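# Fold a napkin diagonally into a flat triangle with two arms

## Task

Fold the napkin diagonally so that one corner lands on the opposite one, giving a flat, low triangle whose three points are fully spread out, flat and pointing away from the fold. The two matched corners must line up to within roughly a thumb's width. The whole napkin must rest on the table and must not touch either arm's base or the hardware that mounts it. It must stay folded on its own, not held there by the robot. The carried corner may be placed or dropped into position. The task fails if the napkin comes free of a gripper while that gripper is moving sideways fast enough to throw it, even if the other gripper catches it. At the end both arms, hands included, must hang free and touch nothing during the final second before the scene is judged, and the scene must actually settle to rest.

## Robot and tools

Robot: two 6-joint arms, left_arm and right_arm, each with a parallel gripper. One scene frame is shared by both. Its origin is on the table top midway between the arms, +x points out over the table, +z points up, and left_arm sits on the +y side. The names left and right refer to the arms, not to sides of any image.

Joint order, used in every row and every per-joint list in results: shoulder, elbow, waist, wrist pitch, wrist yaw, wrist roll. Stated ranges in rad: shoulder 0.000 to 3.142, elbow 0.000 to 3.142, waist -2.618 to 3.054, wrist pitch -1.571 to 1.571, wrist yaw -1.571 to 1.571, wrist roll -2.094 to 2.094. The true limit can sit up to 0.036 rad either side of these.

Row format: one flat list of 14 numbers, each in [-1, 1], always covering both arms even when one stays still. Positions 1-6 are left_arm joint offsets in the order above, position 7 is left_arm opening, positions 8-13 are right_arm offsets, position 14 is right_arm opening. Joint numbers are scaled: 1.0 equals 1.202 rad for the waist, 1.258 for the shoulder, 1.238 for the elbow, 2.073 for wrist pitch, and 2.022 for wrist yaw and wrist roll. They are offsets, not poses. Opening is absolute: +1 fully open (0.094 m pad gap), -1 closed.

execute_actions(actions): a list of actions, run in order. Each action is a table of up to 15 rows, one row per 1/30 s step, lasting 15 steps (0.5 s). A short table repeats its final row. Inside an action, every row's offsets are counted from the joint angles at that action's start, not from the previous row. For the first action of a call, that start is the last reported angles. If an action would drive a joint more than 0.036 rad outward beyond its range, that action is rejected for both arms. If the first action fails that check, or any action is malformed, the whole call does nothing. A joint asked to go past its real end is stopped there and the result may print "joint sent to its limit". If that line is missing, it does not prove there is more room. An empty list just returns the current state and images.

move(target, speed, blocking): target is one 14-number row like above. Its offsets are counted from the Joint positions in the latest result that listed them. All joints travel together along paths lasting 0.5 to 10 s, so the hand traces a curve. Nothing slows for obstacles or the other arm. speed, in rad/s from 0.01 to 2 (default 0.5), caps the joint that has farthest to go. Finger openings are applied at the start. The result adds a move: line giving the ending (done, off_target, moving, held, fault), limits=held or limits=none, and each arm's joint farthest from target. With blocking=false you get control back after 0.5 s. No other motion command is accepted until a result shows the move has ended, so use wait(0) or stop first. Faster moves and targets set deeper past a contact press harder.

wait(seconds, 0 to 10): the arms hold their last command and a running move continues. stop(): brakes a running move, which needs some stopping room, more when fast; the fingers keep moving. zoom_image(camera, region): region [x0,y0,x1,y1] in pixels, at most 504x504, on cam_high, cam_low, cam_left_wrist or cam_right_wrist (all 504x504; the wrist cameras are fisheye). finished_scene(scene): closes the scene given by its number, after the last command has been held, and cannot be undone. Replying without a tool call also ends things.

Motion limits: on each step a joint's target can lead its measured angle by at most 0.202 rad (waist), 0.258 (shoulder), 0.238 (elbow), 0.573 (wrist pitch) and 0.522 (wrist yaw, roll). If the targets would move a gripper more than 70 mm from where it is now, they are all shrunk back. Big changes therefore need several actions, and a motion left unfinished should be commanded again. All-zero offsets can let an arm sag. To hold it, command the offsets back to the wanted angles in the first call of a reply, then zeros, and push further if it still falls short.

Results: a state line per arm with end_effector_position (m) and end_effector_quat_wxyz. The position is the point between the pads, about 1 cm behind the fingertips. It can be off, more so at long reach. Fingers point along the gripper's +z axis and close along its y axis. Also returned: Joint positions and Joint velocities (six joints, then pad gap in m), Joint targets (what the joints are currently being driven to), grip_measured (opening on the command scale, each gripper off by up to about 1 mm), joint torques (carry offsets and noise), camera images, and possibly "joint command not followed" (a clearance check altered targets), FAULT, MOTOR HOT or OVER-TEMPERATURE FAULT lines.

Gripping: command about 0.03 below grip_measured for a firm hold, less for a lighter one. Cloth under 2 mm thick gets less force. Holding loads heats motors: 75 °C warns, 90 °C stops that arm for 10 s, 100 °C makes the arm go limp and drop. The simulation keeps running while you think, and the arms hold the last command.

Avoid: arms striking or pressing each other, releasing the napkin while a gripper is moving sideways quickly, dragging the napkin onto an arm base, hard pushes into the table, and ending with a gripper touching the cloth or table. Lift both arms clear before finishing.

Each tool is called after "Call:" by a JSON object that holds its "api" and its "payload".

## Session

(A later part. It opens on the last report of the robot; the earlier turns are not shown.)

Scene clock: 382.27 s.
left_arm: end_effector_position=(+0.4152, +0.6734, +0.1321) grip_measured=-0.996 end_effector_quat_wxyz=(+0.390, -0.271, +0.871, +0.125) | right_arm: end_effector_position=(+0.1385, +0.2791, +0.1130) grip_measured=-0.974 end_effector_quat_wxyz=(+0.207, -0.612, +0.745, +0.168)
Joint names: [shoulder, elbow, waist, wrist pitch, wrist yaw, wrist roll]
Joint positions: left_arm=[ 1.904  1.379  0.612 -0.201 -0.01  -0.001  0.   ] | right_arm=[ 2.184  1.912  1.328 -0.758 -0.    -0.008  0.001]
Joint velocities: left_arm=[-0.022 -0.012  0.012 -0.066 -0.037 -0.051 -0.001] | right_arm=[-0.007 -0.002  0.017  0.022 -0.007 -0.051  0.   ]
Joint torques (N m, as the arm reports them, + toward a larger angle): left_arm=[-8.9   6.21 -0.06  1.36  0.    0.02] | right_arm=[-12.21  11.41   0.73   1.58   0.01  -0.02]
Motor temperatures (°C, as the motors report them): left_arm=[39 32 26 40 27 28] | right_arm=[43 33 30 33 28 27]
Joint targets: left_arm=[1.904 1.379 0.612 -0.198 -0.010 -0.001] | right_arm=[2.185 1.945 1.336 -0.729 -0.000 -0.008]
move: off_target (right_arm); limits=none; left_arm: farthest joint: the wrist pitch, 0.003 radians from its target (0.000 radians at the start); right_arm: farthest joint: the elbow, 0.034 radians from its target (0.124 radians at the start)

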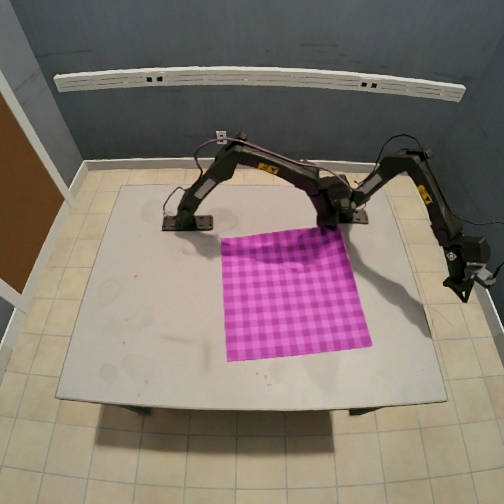

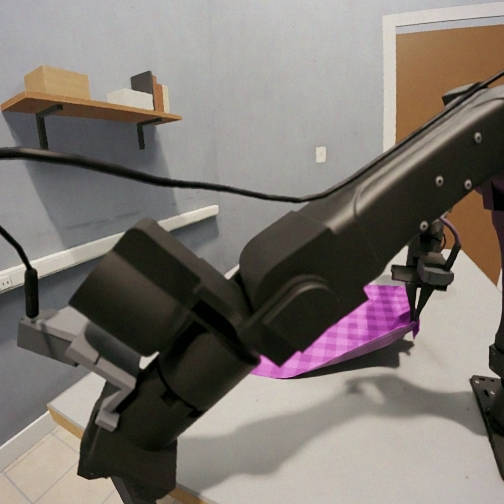

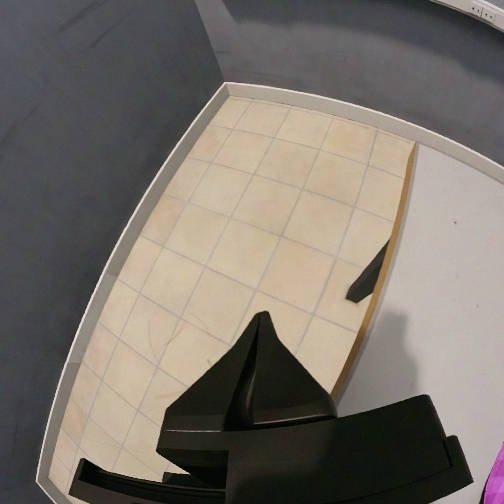

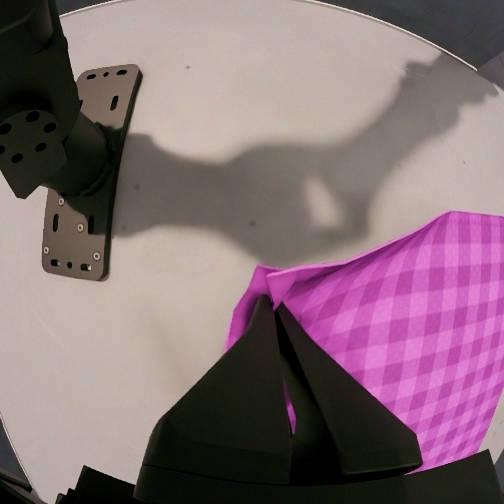

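Call:
{"api": "move", "payload": {"target": [0,0,0,0,0,0,-1, -0.24,-0.04,-0.175,0,0,0,-1], "speed": 0.2}}

Call:
{"api": "move", "payload": {"target": [0,0,0,0,0,0,-1, -0.06,0.06,-0.22,-0.045,0,0,-1], "speed": 0.2}}

Scene clock: 389.17 s.
left_arm: end_effector_position=(+0.4147, +0.6731, +0.1315) grip_measured=-0.996 end_effector_quat_wxyz=(+0.389, -0.271, +0.872, +0.124) | right_arm: end_effector_position=(+0.2377, +0.2233, +0.2380) grip_measured=-0.974 end_effector_quat_wxyz=(+0.314, -0.511, +0.773, +0.204)
Joint names: [shoulder, elbow, waist, wrist pitch, wrist yaw, wrist roll]
Joint positions: left_arm=[ 1.904  1.379  0.612 -0.204 -0.01  -0.001  0.   ] | right_arm=[ 1.911  1.868  1.122 -0.759 -0.    -0.008  0.001]
Joint velocities: left_arm=[-0.017  0.012 -0.012  0.022  0.007 -0.022  0.   ] | right_arm=[ 0.007  0.017 -0.007  0.022  0.007 -0.007 -0.001]
Joint torques (N m, as the arm reports them, + toward a larger angle): left_arm=[-9.    6.21 -0.02  1.35  0.02  0.  ] | right_arm=[-12.34   8.22  -0.34   1.59   0.01  -0.02]
Motor temperatures (°C, as the motors report them): left_arm=[39 32 26 40 27 28] | right_arm=[44 34 30 34 28 27]
Joint targets: left_arm=[1.904 1.379 0.612 -0.201 -0.010 -0.001] | right_arm=[1.882 1.862 1.118 -0.758 -0.000 -0.008]
move: off_target (right_arm); limits=none; left_arm: farthest joint: the wrist pitch, 0.003 radians from its target (0.000 radians at the start); right_arm: farthest joint: the shoulder, 0.029 radians from its target (0.302 radians at the start)

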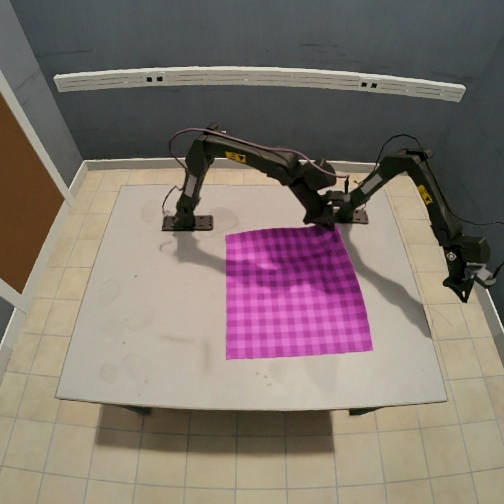

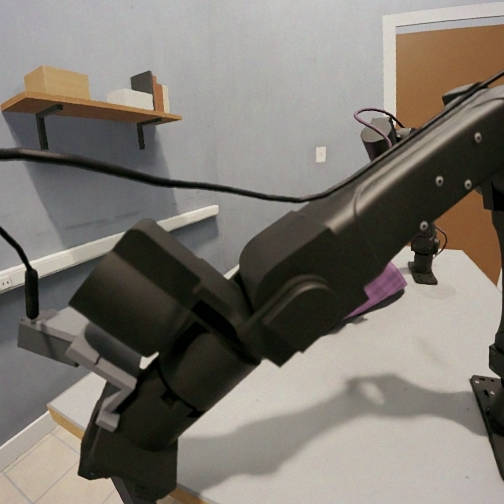

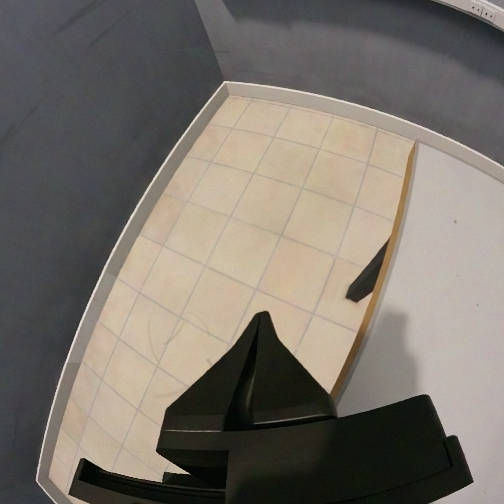

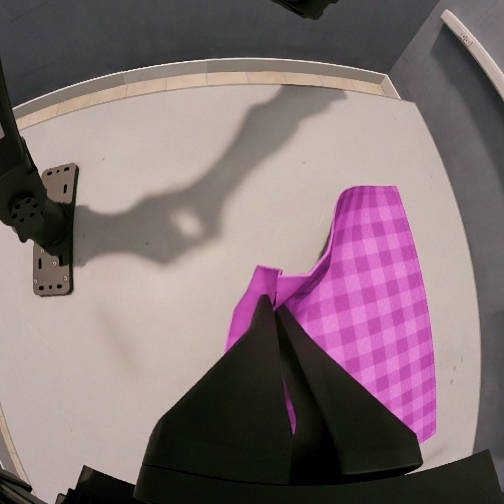

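Scene clock: 391.00 s.
left_arm: end_effector_position=(+0.4144, +0.6729, +0.1310) grip_measured=-0.996 end_effector_quat_wxyz=(+0.388, -0.271, +0.872, +0.124) | right_arm: end_effector_position=(+0.3458, +0.1395, +0.2601) grip_measured=-0.974 end_effector_quat_wxyz=(+0.335, -0.406, +0.835, +0.160)
Joint names: [shoulder, elbow, waist, wrist pitch, wrist yaw, wrist roll]
Joint positions: left_arm=[ 1.904  1.379  0.612 -0.207 -0.01  -0.001  0.   ] | right_arm=[ 1.87   1.908  0.86  -0.848 -0.    -0.008  0.001]
Joint velocities: left_arm=[-0.012 -0.002 -0.017  0.037  0.051  0.007 -0.   ] | right_arm=[ 0.002  0.017  0.017 -0.095  0.022 -0.007  0.   ]
Joint torques (N m, as the arm reports them, + toward a larger angle): left_arm=[-8.9   6.22 -0.05  1.38  0.02  0.  ] | right_arm=[-12.18  11.48  -0.21   1.53   0.02  -0.02]
Motor temperatures (°C, as the motors report them): left_arm=[39 32 26 40 27 28] | right_arm=[44 34 30 34 28 27]
Joint targets: left_arm=[1.904 1.379 0.612 -0.204 -0.010 -0.001] | right_arm=[1.836 1.942 0.857 -0.852 -0.000 -0.008]
move: off_target (right_arm); limits=none; left_arm: farthest joint: the wrist pitch, 0.003 radians from its target (0.000 radians at the start); right_arm: farthest joint: the shoulder, 0.035 radians from its target (0.076 radians at the start)

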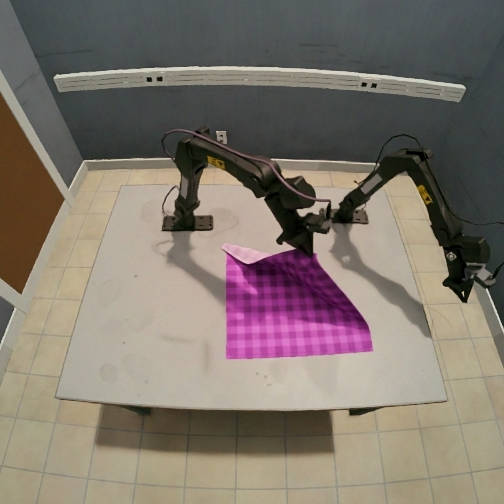

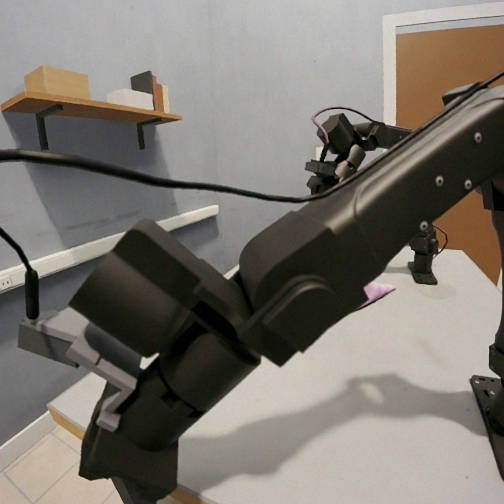

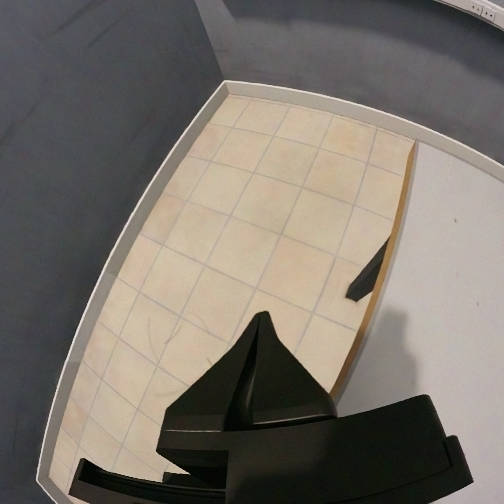

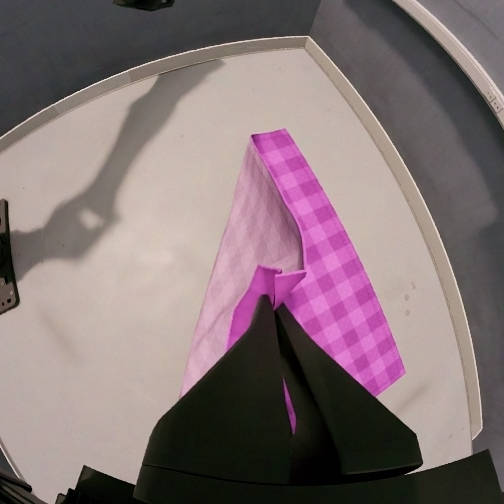

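Call:
{"api": "move", "payload": {"target": [0,0,0,0,0,0,-1, -0.02,0.02,-0.1,-0.1,0,0,-1], "speed": 0.15}}

Call:
{"api": "zoom_image", "payload": {"camera": "cam_high", "region": [190, 210, 390, 390]}}

Scene clock: 394.03 s.
left_arm: end_effector_position=(+0.4140, +0.6726, +0.1305) grip_measured=-0.996 end_effector_quat_wxyz=(+0.386, -0.271, +0.873, +0.124) | right_arm: end_effector_position=(+0.3618, +0.0732, +0.2298) grip_measured=-0.974 end_effector_quat_wxyz=(+0.257, -0.371, +0.886, +0.105)
Joint names: [shoulder, elbow, waist, wrist pitch, wrist yaw, wrist roll]
Joint positions: left_arm=[ 1.904  1.379  0.612 -0.21  -0.01  -0.001  0.   ] | right_arm=[ 1.87   1.908  0.746 -1.046 -0.    -0.008  0.001]
Joint velocities: left_arm=[-0.012 -0.007 -0.002  0.051 -0.007  0.037  0.001] | right_arm=[-0.017 -0.007 -0.007 -0.066 -0.007 -0.037 -0.   ]
Joint torques (N m, as the arm reports them, + toward a larger angle): left_arm=[-8.92  6.13 -0.06  1.36  0.    0.01] | right_arm=[-11.27  10.39  -0.54   1.2    0.02  -0.02]
Motor temperatures (°C, as the motors report them): left_arm=[39 32 26 40 27 28] | right_arm=[44 34 30 34 28 27]
Joint targets: left_arm=[1.904 1.379 0.612 -0.207 -0.010 -0.001] | right_arm=[1.845 1.933 0.739 -1.055 -0.000 -0.008]
move: off_target (right_arm); limits=none; left_arm: farthest joint: the wrist pitch, 0.003 radians from its target (0.000 radians at the start); right_arm: farthest joint: the shoulder, 0.025 radians from its target (0.025 radians at the start)

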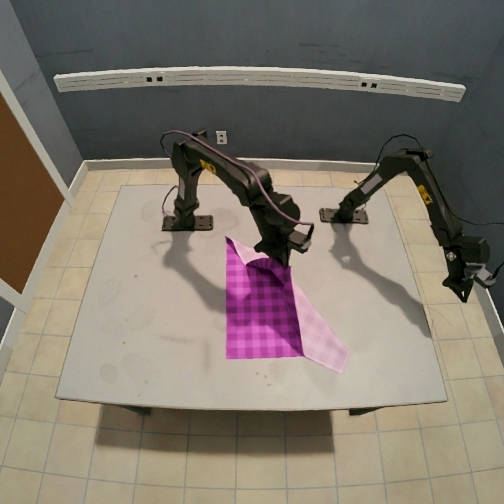

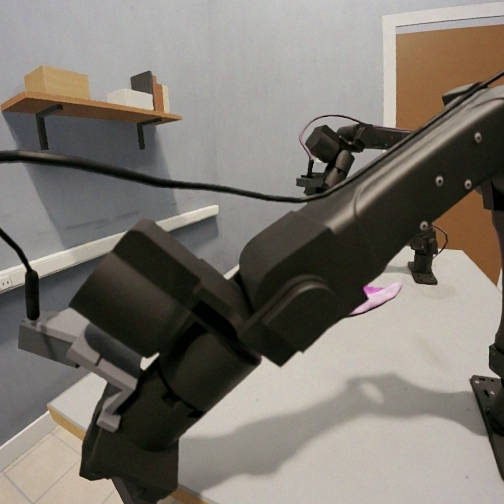

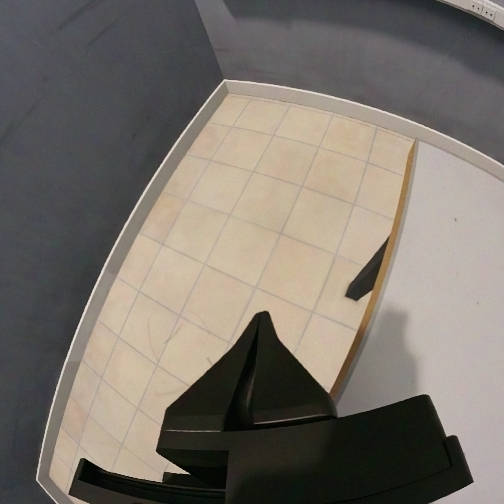

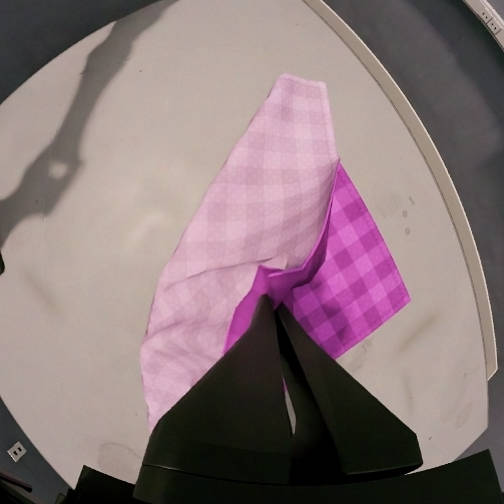

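Region (190, 210, 390, 390) of cam_high's 504x504 image, scaled by 2.520, with more detail than that image has; it fills the top 454 rows of this view, and the rest is white.

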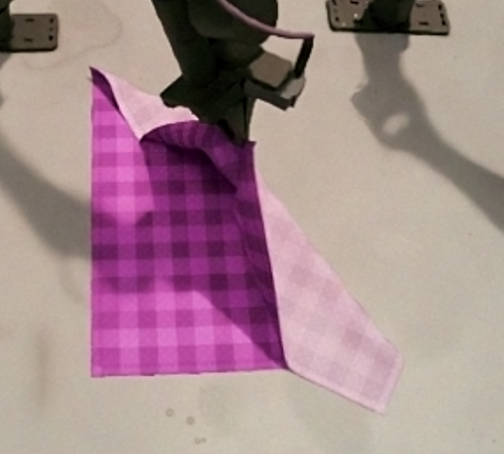

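Call:
{"api": "move", "payload": {"target": [0,0,0,0,0,0,-1, 0.1,0.02,0.38,0.15,0,0,-1], "speed": 0.25}}

Scene clock: 396.93 s.
left_arm: end_effector_position=(+0.4135, +0.6723, +0.1299) grip_measured=-0.996 end_effector_quat_wxyz=(+0.385, -0.271, +0.873, +0.123) | right_arm: end_effector_position=(+0.2022, +0.2511, +0.2071) grip_measured=-0.974 end_effector_quat_wxyz=(+0.284, -0.548, +0.761, +0.201)
Joint names: [shoulder, elbow, waist, wrist pitch, wrist yaw, wrist roll]
Joint positions: left_arm=[ 1.904  1.379  0.612 -0.213 -0.01  -0.001  0.   ] | right_arm=[ 2.001  1.908  1.203 -0.769  0.001 -0.008  0.001]
Joint velocities: left_arm=[ 0.002 -0.002 -0.002  0.007  0.051 -0.022 -0.   ] | right_arm=[ 0.007 -0.002 -0.022 -0.022  0.037 -0.022 -0.   ]
Joint torques (N m, as the arm reports them, + toward a larger angle): left_arm=[-8.93  6.25 -0.02  1.36  0.01  0.02] | right_arm=[-11.26  10.81   0.04   1.86   0.    -0.02]
Motor temperatures (°C, as the motors report them): left_arm=[39 32 26 40 27 28] | right_arm=[43 34 30 34 28 27]
Joint targets: left_arm=[1.904 1.379 0.612 -0.210 -0.010 -0.001] | right_arm=[1.996 1.933 1.203 -0.736 -0.000 -0.008]
move: off_target (right_arm); limits=none; left_arm: farthest joint: the wrist pitch, 0.003 radians from its target (0.000 radians at the start); right_arm: farthest joint: the wrist pitch, 0.034 radians from its target (0.312 radians at the start)

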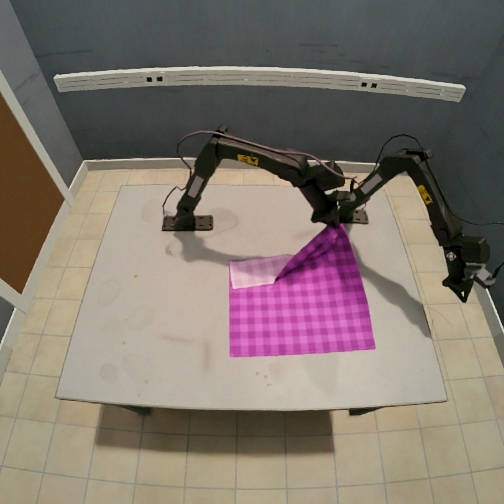

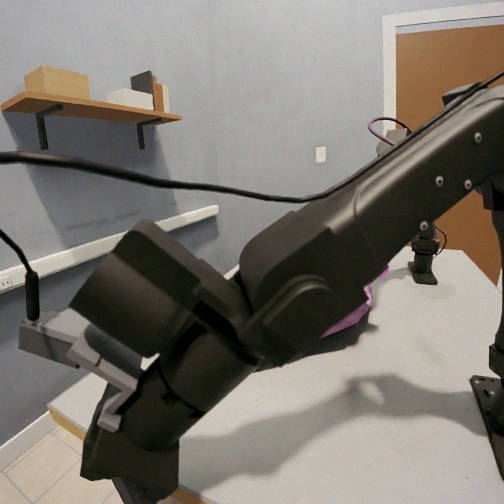

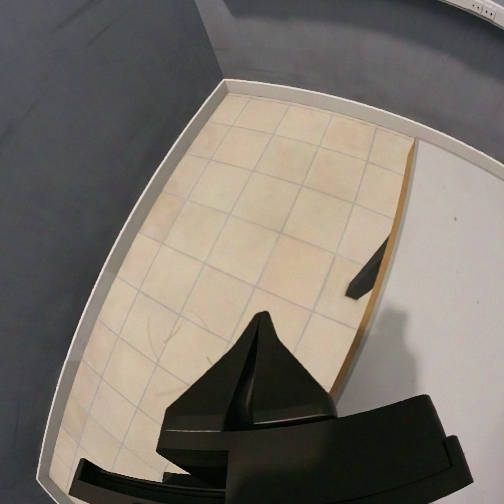

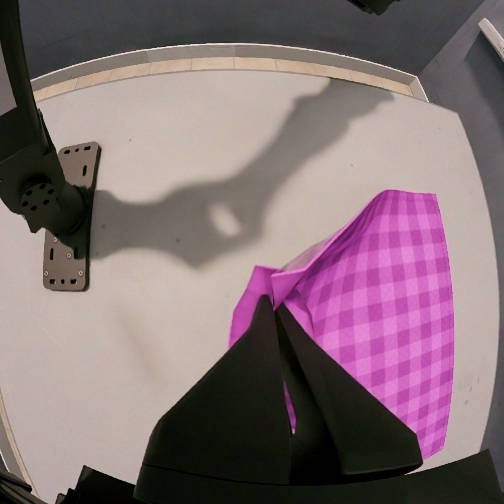

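Now A flipped; continue opening.

Call:
{"api": "move", "payload": {"target": [0,0,0,0,0,0,-1, 0.12,0.0,0.15,0,0,0,-1], "speed": 0.2}}

Scene clock: 398.63 s.
left_arm: end_effector_position=(+0.4132, +0.6720, +0.1294) grip_measured=-0.996 end_effector_quat_wxyz=(+0.384, -0.272, +0.874, +0.123) | right_arm: end_effector_position=(+0.1092, +0.2814, +0.1218) grip_measured=-0.974 end_effector_quat_wxyz=(+0.206, -0.630, +0.728, +0.175)
Joint names: [shoulder, elbow, waist, wrist pitch, wrist yaw, wrist roll]
Joint positions: left_arm=[ 1.904  1.379  0.612 -0.216 -0.01  -0.001  0.   ] | right_arm=[ 2.163  1.908  1.382 -0.768  0.001 -0.008  0.001]
Joint velocities: left_arm=[-0.022 -0.022 -0.007 -0.022 -0.037 -0.022 -0.001] | right_arm=[ 0.012  0.017 -0.017  0.051  0.007  0.037  0.   ]
Joint torques (N m, as the arm reports them, + toward a larger angle): left_arm=[-8.91  6.19 -0.03  1.34  0.02  0.  ] | right_arm=[-12.94   8.52   0.1    1.27   0.    -0.02]
Motor temperatures (°C, as the motors report them): left_arm=[39 32 26 40 27 28] | right_arm=[43 34 30 34 28 27]
Joint targets: left_arm=[1.904 1.379 0.612 -0.213 -0.010 -0.001] | right_arm=[2.152 1.908 1.383 -0.769 0.000 -0.008]
move: done; limits=none; left_arm: farthest joint: the wrist pitch, 0.003 radians from its target (0.000 radians at the start); right_arm: farthest joint: the shoulder, 0.011 radians from its target (0.151 radians at the start)

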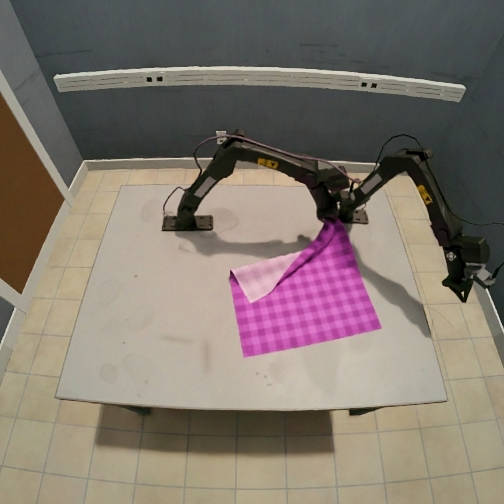

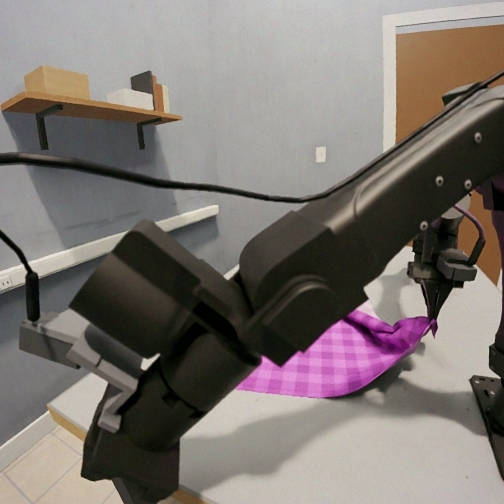

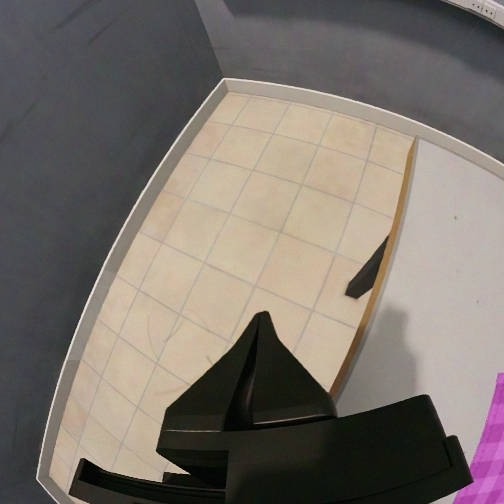

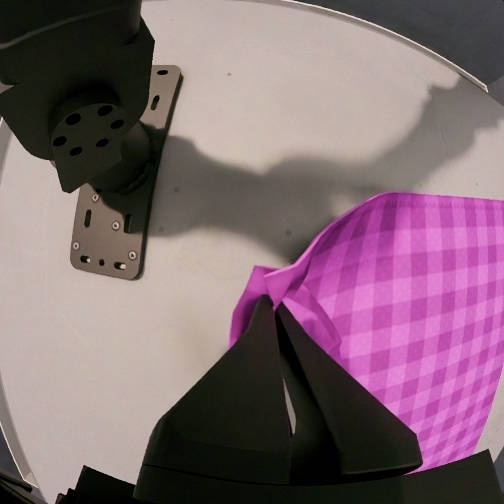

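Call:
{"api": "move", "payload": {"target": [0,0,0,0,0,0,-1, 0.115,0.02,-0.04,0,0,0,-1], "speed": 0.15}}

Call:
{"api": "move", "payload": {"target": [0,0,0,0,0,0,-1, -0.01,0.02,0,0,0,0,-0.2]}}

Call:
{"api": "move", "payload": {"target": [0,0,0,0,0,0,-1, -0.12,0.02,0,0,0,0,-0.2], "speed": 0.3}}

Call:
{"api": "move", "payload": {"target": [0,0,0,0,0,0,-1, -0.02,0.02,-0.77,0.04,0,0,-1], "speed": 0.7}}

Scene clock: 402.57 s.
left_arm: end_effector_position=(+0.4127, +0.6717, +0.1288) grip_measured=-0.996 end_effector_quat_wxyz=(+0.383, -0.272, +0.875, +0.123) | right_arm: end_effector_position=(+0.1300, +0.2721, +0.0416) grip_measured=-0.974 end_effector_quat_wxyz=(+0.152, -0.627, +0.754, +0.124)
Joint names: [shoulder, elbow, waist, wrist pitch, wrist yaw, wrist roll]
Joint positions: left_arm=[ 1.904  1.379  0.612 -0.219 -0.01  -0.001  0.   ] | right_arm=[ 2.315  1.908  1.341 -0.768  0.001 -0.008  0.001]
Joint velocities: left_arm=[-0.022 -0.002 -0.002 -0.095 -0.007  0.095 -0.001] | right_arm=[-0.017 -0.022 -0.002 -0.007  0.066  0.081  0.001]
Joint torques (N m, as the arm reports them, + toward a larger angle): left_arm=[-8.91  6.14 -0.02  1.35  0.    0.03] | right_arm=[-13.55  10.35  -0.72   1.01   0.01  -0.02]
Motor temperatures (°C, as the motors report them): left_arm=[39 32 26 41 27 28] | right_arm=[44 34 30 34 28 27]
Joint targets: left_arm=[1.904 1.379 0.612 -0.216 -0.010 -0.001] | right_arm=[2.307 1.933 1.334 -0.768 0.001 -0.008]
move: off_target (right_arm); limits=none; left_arm: farthest joint: the wrist pitch, 0.003 radians from its target (0.000 radians at the start); right_arm: farthest joint: the elbow, 0.025 radians from its target (0.025 radians at the start)

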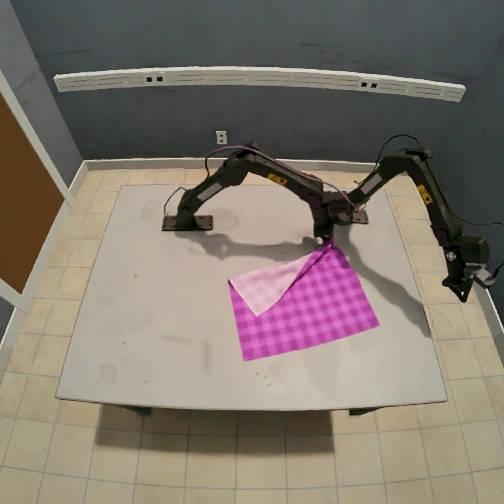

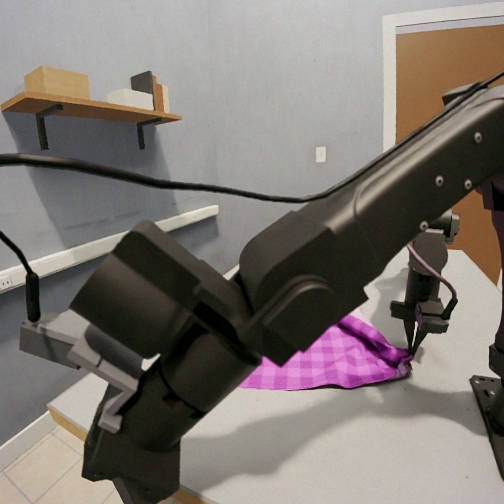

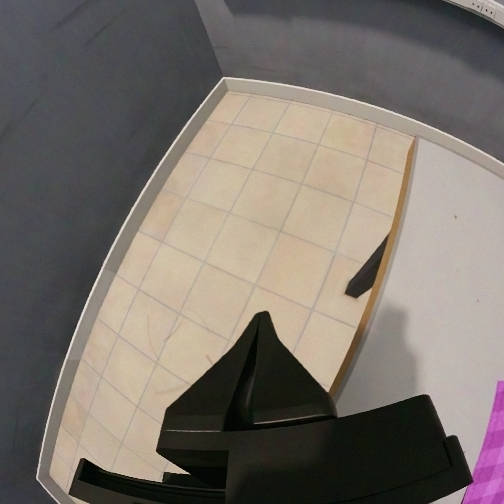

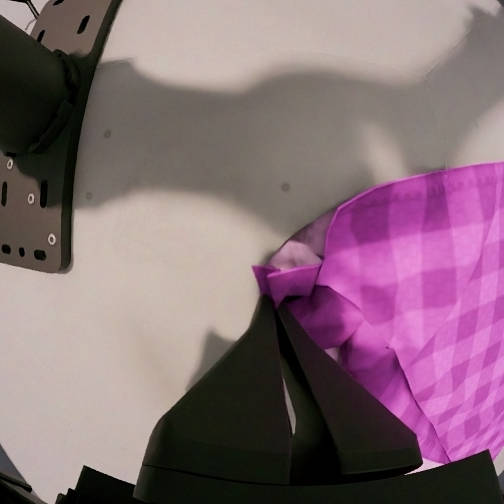

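Scene clock: 403.27 s.
left_arm: end_effector_position=(+0.4123, +0.6715, +0.1283) grip_measured=-0.996 end_effector_quat_wxyz=(+0.381, -0.272, +0.875, +0.122) | right_arm: end_effector_position=(+0.1300, +0.2721, +0.0416) grip_measured=-0.202 end_effector_quat_wxyz=(+0.152, -0.627, +0.754, +0.124)
Joint names: [shoulder, elbow, waist, wrist pitch, wrist yaw, wrist roll]
Joint positions: left_arm=[ 1.904  1.379  0.612 -0.222 -0.01  -0.001  0.   ] | right_arm=[ 2.315  1.908  1.341 -0.768  0.001 -0.008  0.037]
Joint velocities: left_arm=[-0.002 -0.012 -0.002  0.022 -0.051 -0.051  0.001] | right_arm=[ 0.017 -0.022  0.007 -0.007  0.037  0.037  0.001]
Joint torques (N m, as the arm reports them, + toward a larger angle): left_arm=[-8.95  6.18 -0.01  1.35  0.    0.  ] | right_arm=[-13.87  10.38   0.     1.02   0.01  -0.02]
Motor temperatures (°C, as the motors report them): left_arm=[39 32 26 41 27 28] | right_arm=[44 34 30 34 28 27]
Joint targets: left_arm=[1.904 1.379 0.612 -0.219 -0.010 -0.001] | right_arm=[2.302 1.933 1.341 -0.768 0.001 -0.008]
move: off_target (right_arm); limits=none; left_arm: farthest joint: the wrist pitch, 0.003 radians from its target (0.000 radians at the start); right_arm: farthest joint: the elbow, 0.025 radians from its target (0.025 radians at the start)

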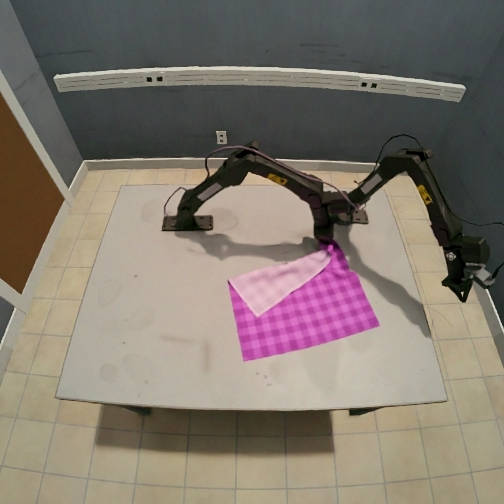

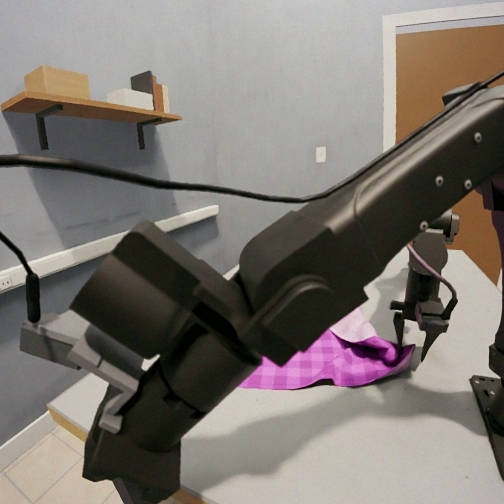

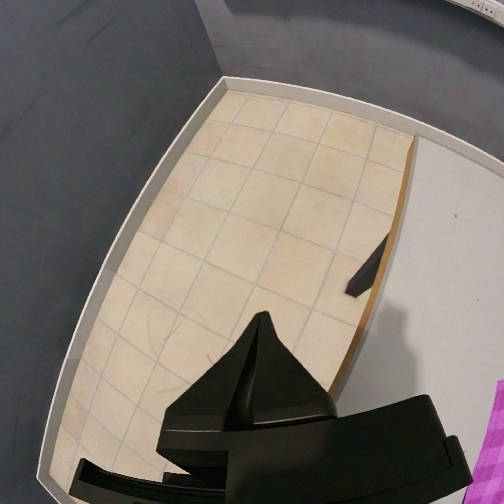

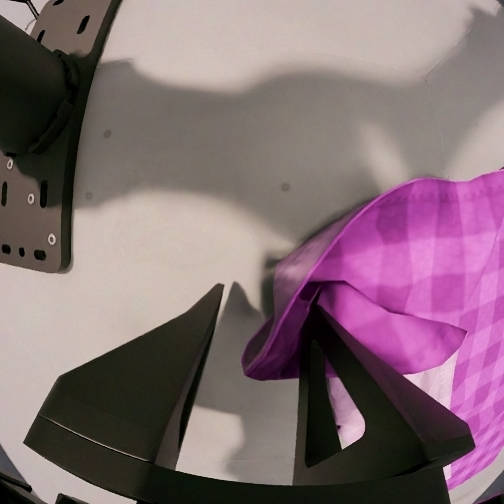

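Scene clock: 404.17 s.
left_arm: end_effector_position=(+0.4119, +0.6712, +0.1278) grip_measured=-0.996 end_effector_quat_wxyz=(+0.380, -0.272, +0.876, +0.122) | right_arm: end_effector_position=(+0.1311, +0.2775, +0.1117) grip_measured=-0.202 end_effector_quat_wxyz=(+0.202, -0.617, +0.742, +0.165)
Joint names: [shoulder, elbow, waist, wrist pitch, wrist yaw, wrist roll]
Joint positions: left_arm=[ 1.904  1.379  0.612 -0.224 -0.01  -0.001  0.   ] | right_arm=[ 2.182  1.908  1.341 -0.769  0.001 -0.008  0.037]
Joint velocities: left_arm=[ 0.002  0.002 -0.002 -0.007 -0.037 -0.007 -0.   ] | right_arm=[-0.022 -0.007  0.012 -0.051 -0.066  0.022 -0.   ]
Joint torques (N m, as the arm reports them, + toward a larger angle): left_arm=[-8.86  6.19 -0.03  1.35 -0.02 -0.01] | right_arm=[-13.57  10.62   0.03   1.24   0.01  -0.02]
Motor temperatures (°C, as the motors report them): left_arm=[39 32 26 41 27 28] | right_arm=[44 34 30 34 28 27]
Joint targets: left_arm=[1.904 1.379 0.612 -0.222 -0.010 -0.001] | right_arm=[2.164 1.933 1.341 -0.768 0.001 -0.008]
move: off_target (right_arm); limits=none; left_arm: farthest joint: the wrist pitch, 0.002 radians from its target (0.000 radians at the start); right_arm: farthest joint: the elbow, 0.025 radians from its target (0.025 radians at the start)

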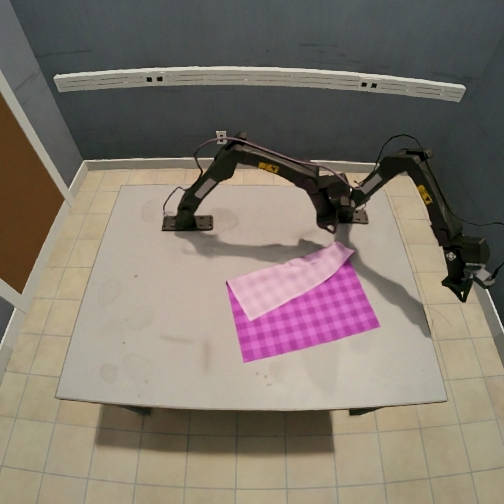

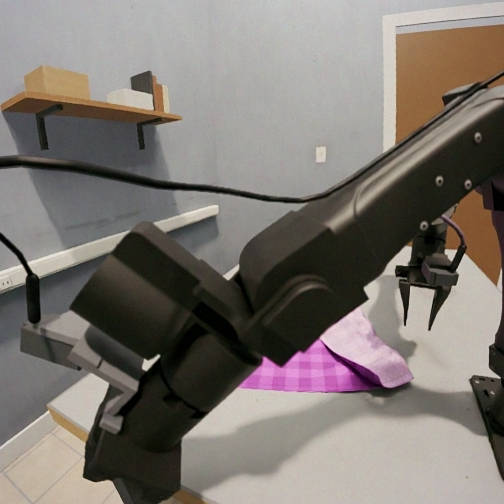

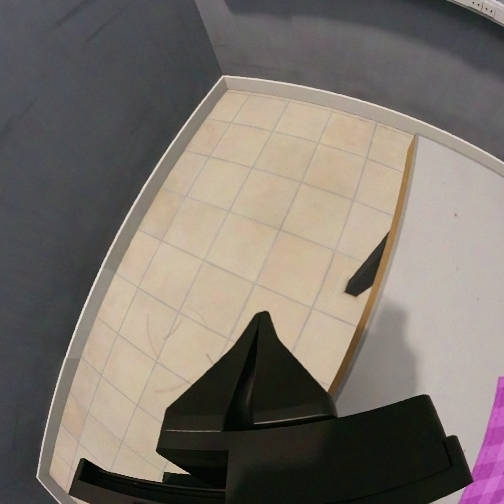

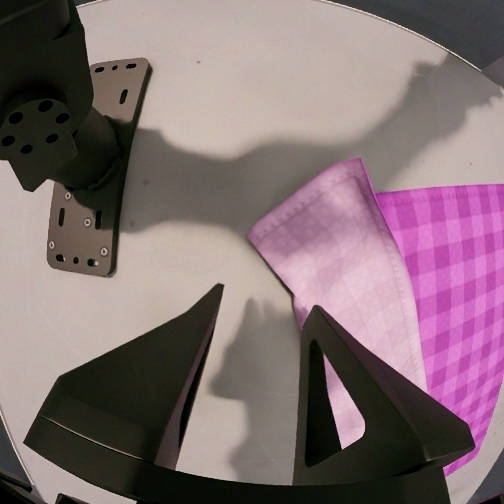

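Scene clock: 406.17 s.
left_arm: end_effector_position=(+0.4115, +0.6709, +0.1272) grip_measured=-0.996 end_effector_quat_wxyz=(+0.379, -0.272, +0.876, +0.121) | right_arm: end_effector_position=(+0.5323, -0.0184, +0.1177) grip_measured=-0.985 end_effector_quat_wxyz=(+0.280, -0.216, +0.934, +0.059)
Joint names: [shoulder, elbow, waist, wrist pitch, wrist yaw, wrist roll]
Joint positions: left_arm=[ 1.904  1.379  0.612 -0.228 -0.01  -0.001  0.   ] | right_arm=[ 2.184  1.908  0.411 -0.715  0.009 -0.008  0.001]
Joint velocities: left_arm=[-0.007  0.002  0.012 -0.022 -0.037 -0.051 -0.   ] | right_arm=[-0.027  0.017 -0.012  0.007  0.007 -0.007 -0.001]
Joint torques (N m, as the arm reports them, + toward a larger angle): left_arm=[-8.85  6.25  0.04  1.35 -0.01  0.01] | right_arm=[-14.34  10.72   0.44   1.63  -0.05  -0.02]
Motor temperatures (°C, as the motors report them): left_arm=[39 32 26 41 27 28] | right_arm=[44 34 30 34 28 27]
Joint targets: left_arm=[1.904 1.379 0.612 -0.225 -0.010 -0.001] | right_arm=[2.157 1.933 0.416 -0.686 0.001 -0.008]
move: off_target (right_arm); limits=none; left_arm: farthest joint: the wrist pitch, 0.004 radians from its target (0.000 radians at the start); right_arm: farthest joint: the wrist pitch, 0.029 radians from its target (0.083 radians at the start)

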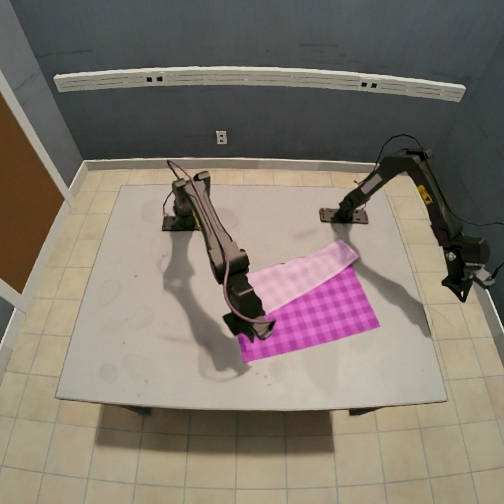

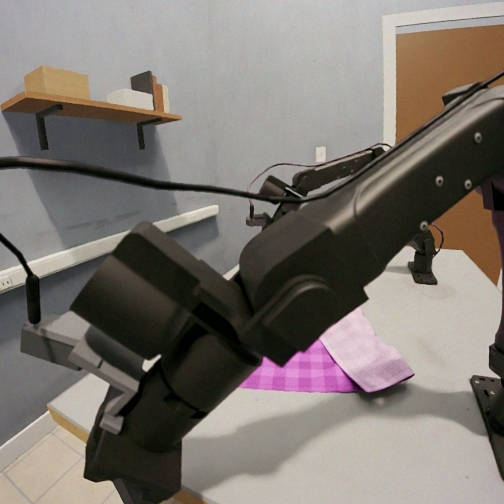

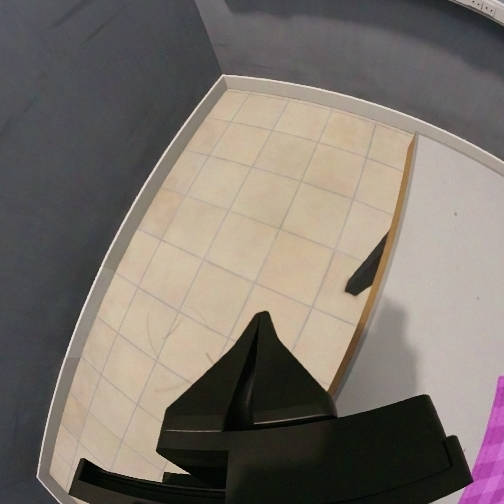

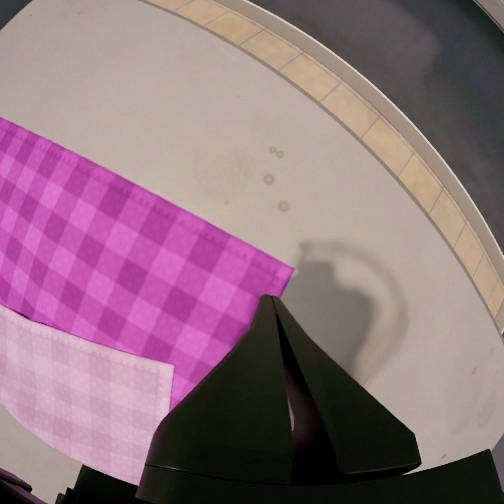

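Call:
{"api": "move", "payload": {"target": [0,0,0,0,0,0,-1, 0.12,0.03,0.02,0.03,0,0,-1], "speed": 0.3}}

Scene clock: 409.57 s.
left_arm: end_effector_position=(+0.4111, +0.6707, +0.1268) grip_measured=-0.996 end_effector_quat_wxyz=(+0.378, -0.272, +0.877, +0.121) | right_arm: end_effector_position=(+0.5275, -0.0091, +0.0298) grip_measured=-0.985 end_effector_quat_wxyz=(+0.215, -0.229, +0.948, +0.046)
Joint names: [shoulder, elbow, waist, wrist pitch, wrist yaw, wrist roll]
Joint positions: left_arm=[ 1.904  1.379  0.612 -0.23  -0.01  -0.001  0.   ] | right_arm=[ 2.354  1.908  0.43  -0.681  0.009 -0.008  0.001]
Joint velocities: left_arm=[ 0.012 -0.002  0.007 -0.037 -0.007 -0.007  0.001] | right_arm=[-0.007  0.002 -0.017 -0.081 -0.037 -0.037  0.   ]
Joint torques (N m, as the arm reports them, + toward a larger angle): left_arm=[-8.88  6.18  0.02  1.33  0.    0.02] | right_arm=[-14.68  11.46   0.56   1.4    0.02  -0.02]
Motor temperatures (°C, as the motors report them): left_arm=[39 32 26 41 27 28] | right_arm=[45 34 30 34 28 27]
Joint targets: left_arm=[1.904 1.379 0.612 -0.227 -0.010 -0.001] | right_arm=[2.335 1.945 0.435 -0.653 0.009 -0.008]
move: off_target (right_arm); limits=none; left_arm: farthest joint: the wrist pitch, 0.002 radians from its target (0.000 radians at the start); right_arm: farthest joint: the elbow, 0.037 radians from its target (0.037 radians at the start)

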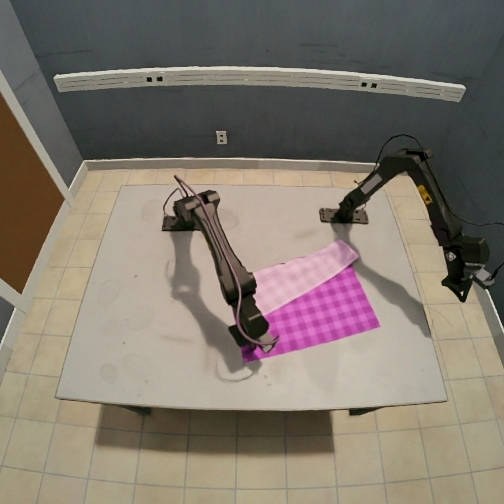

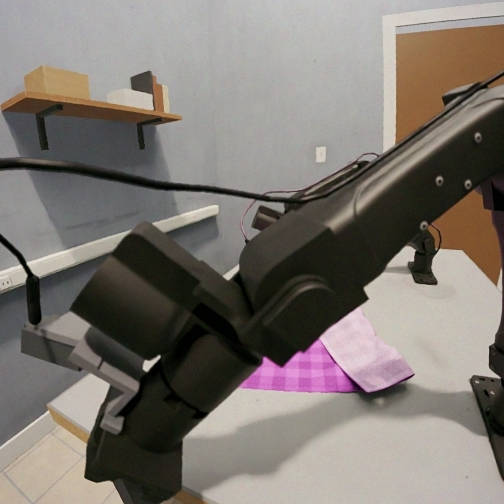

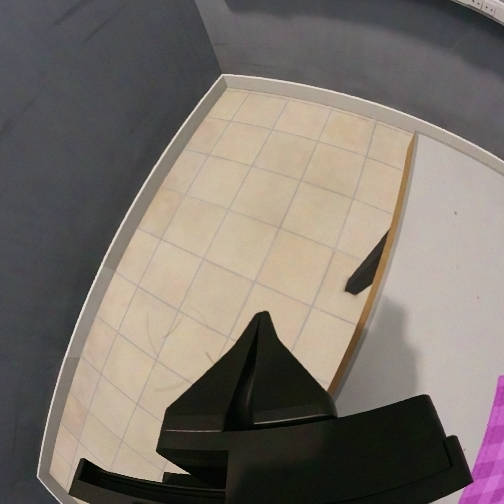

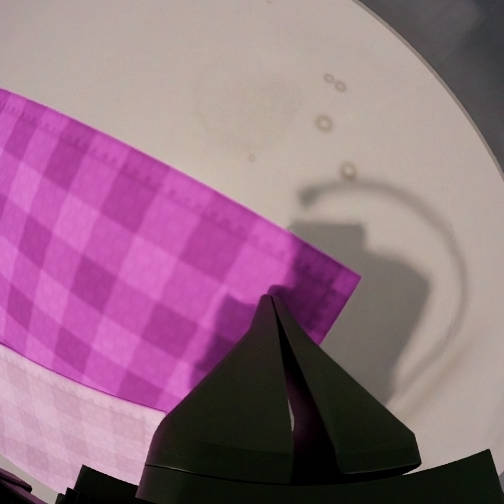

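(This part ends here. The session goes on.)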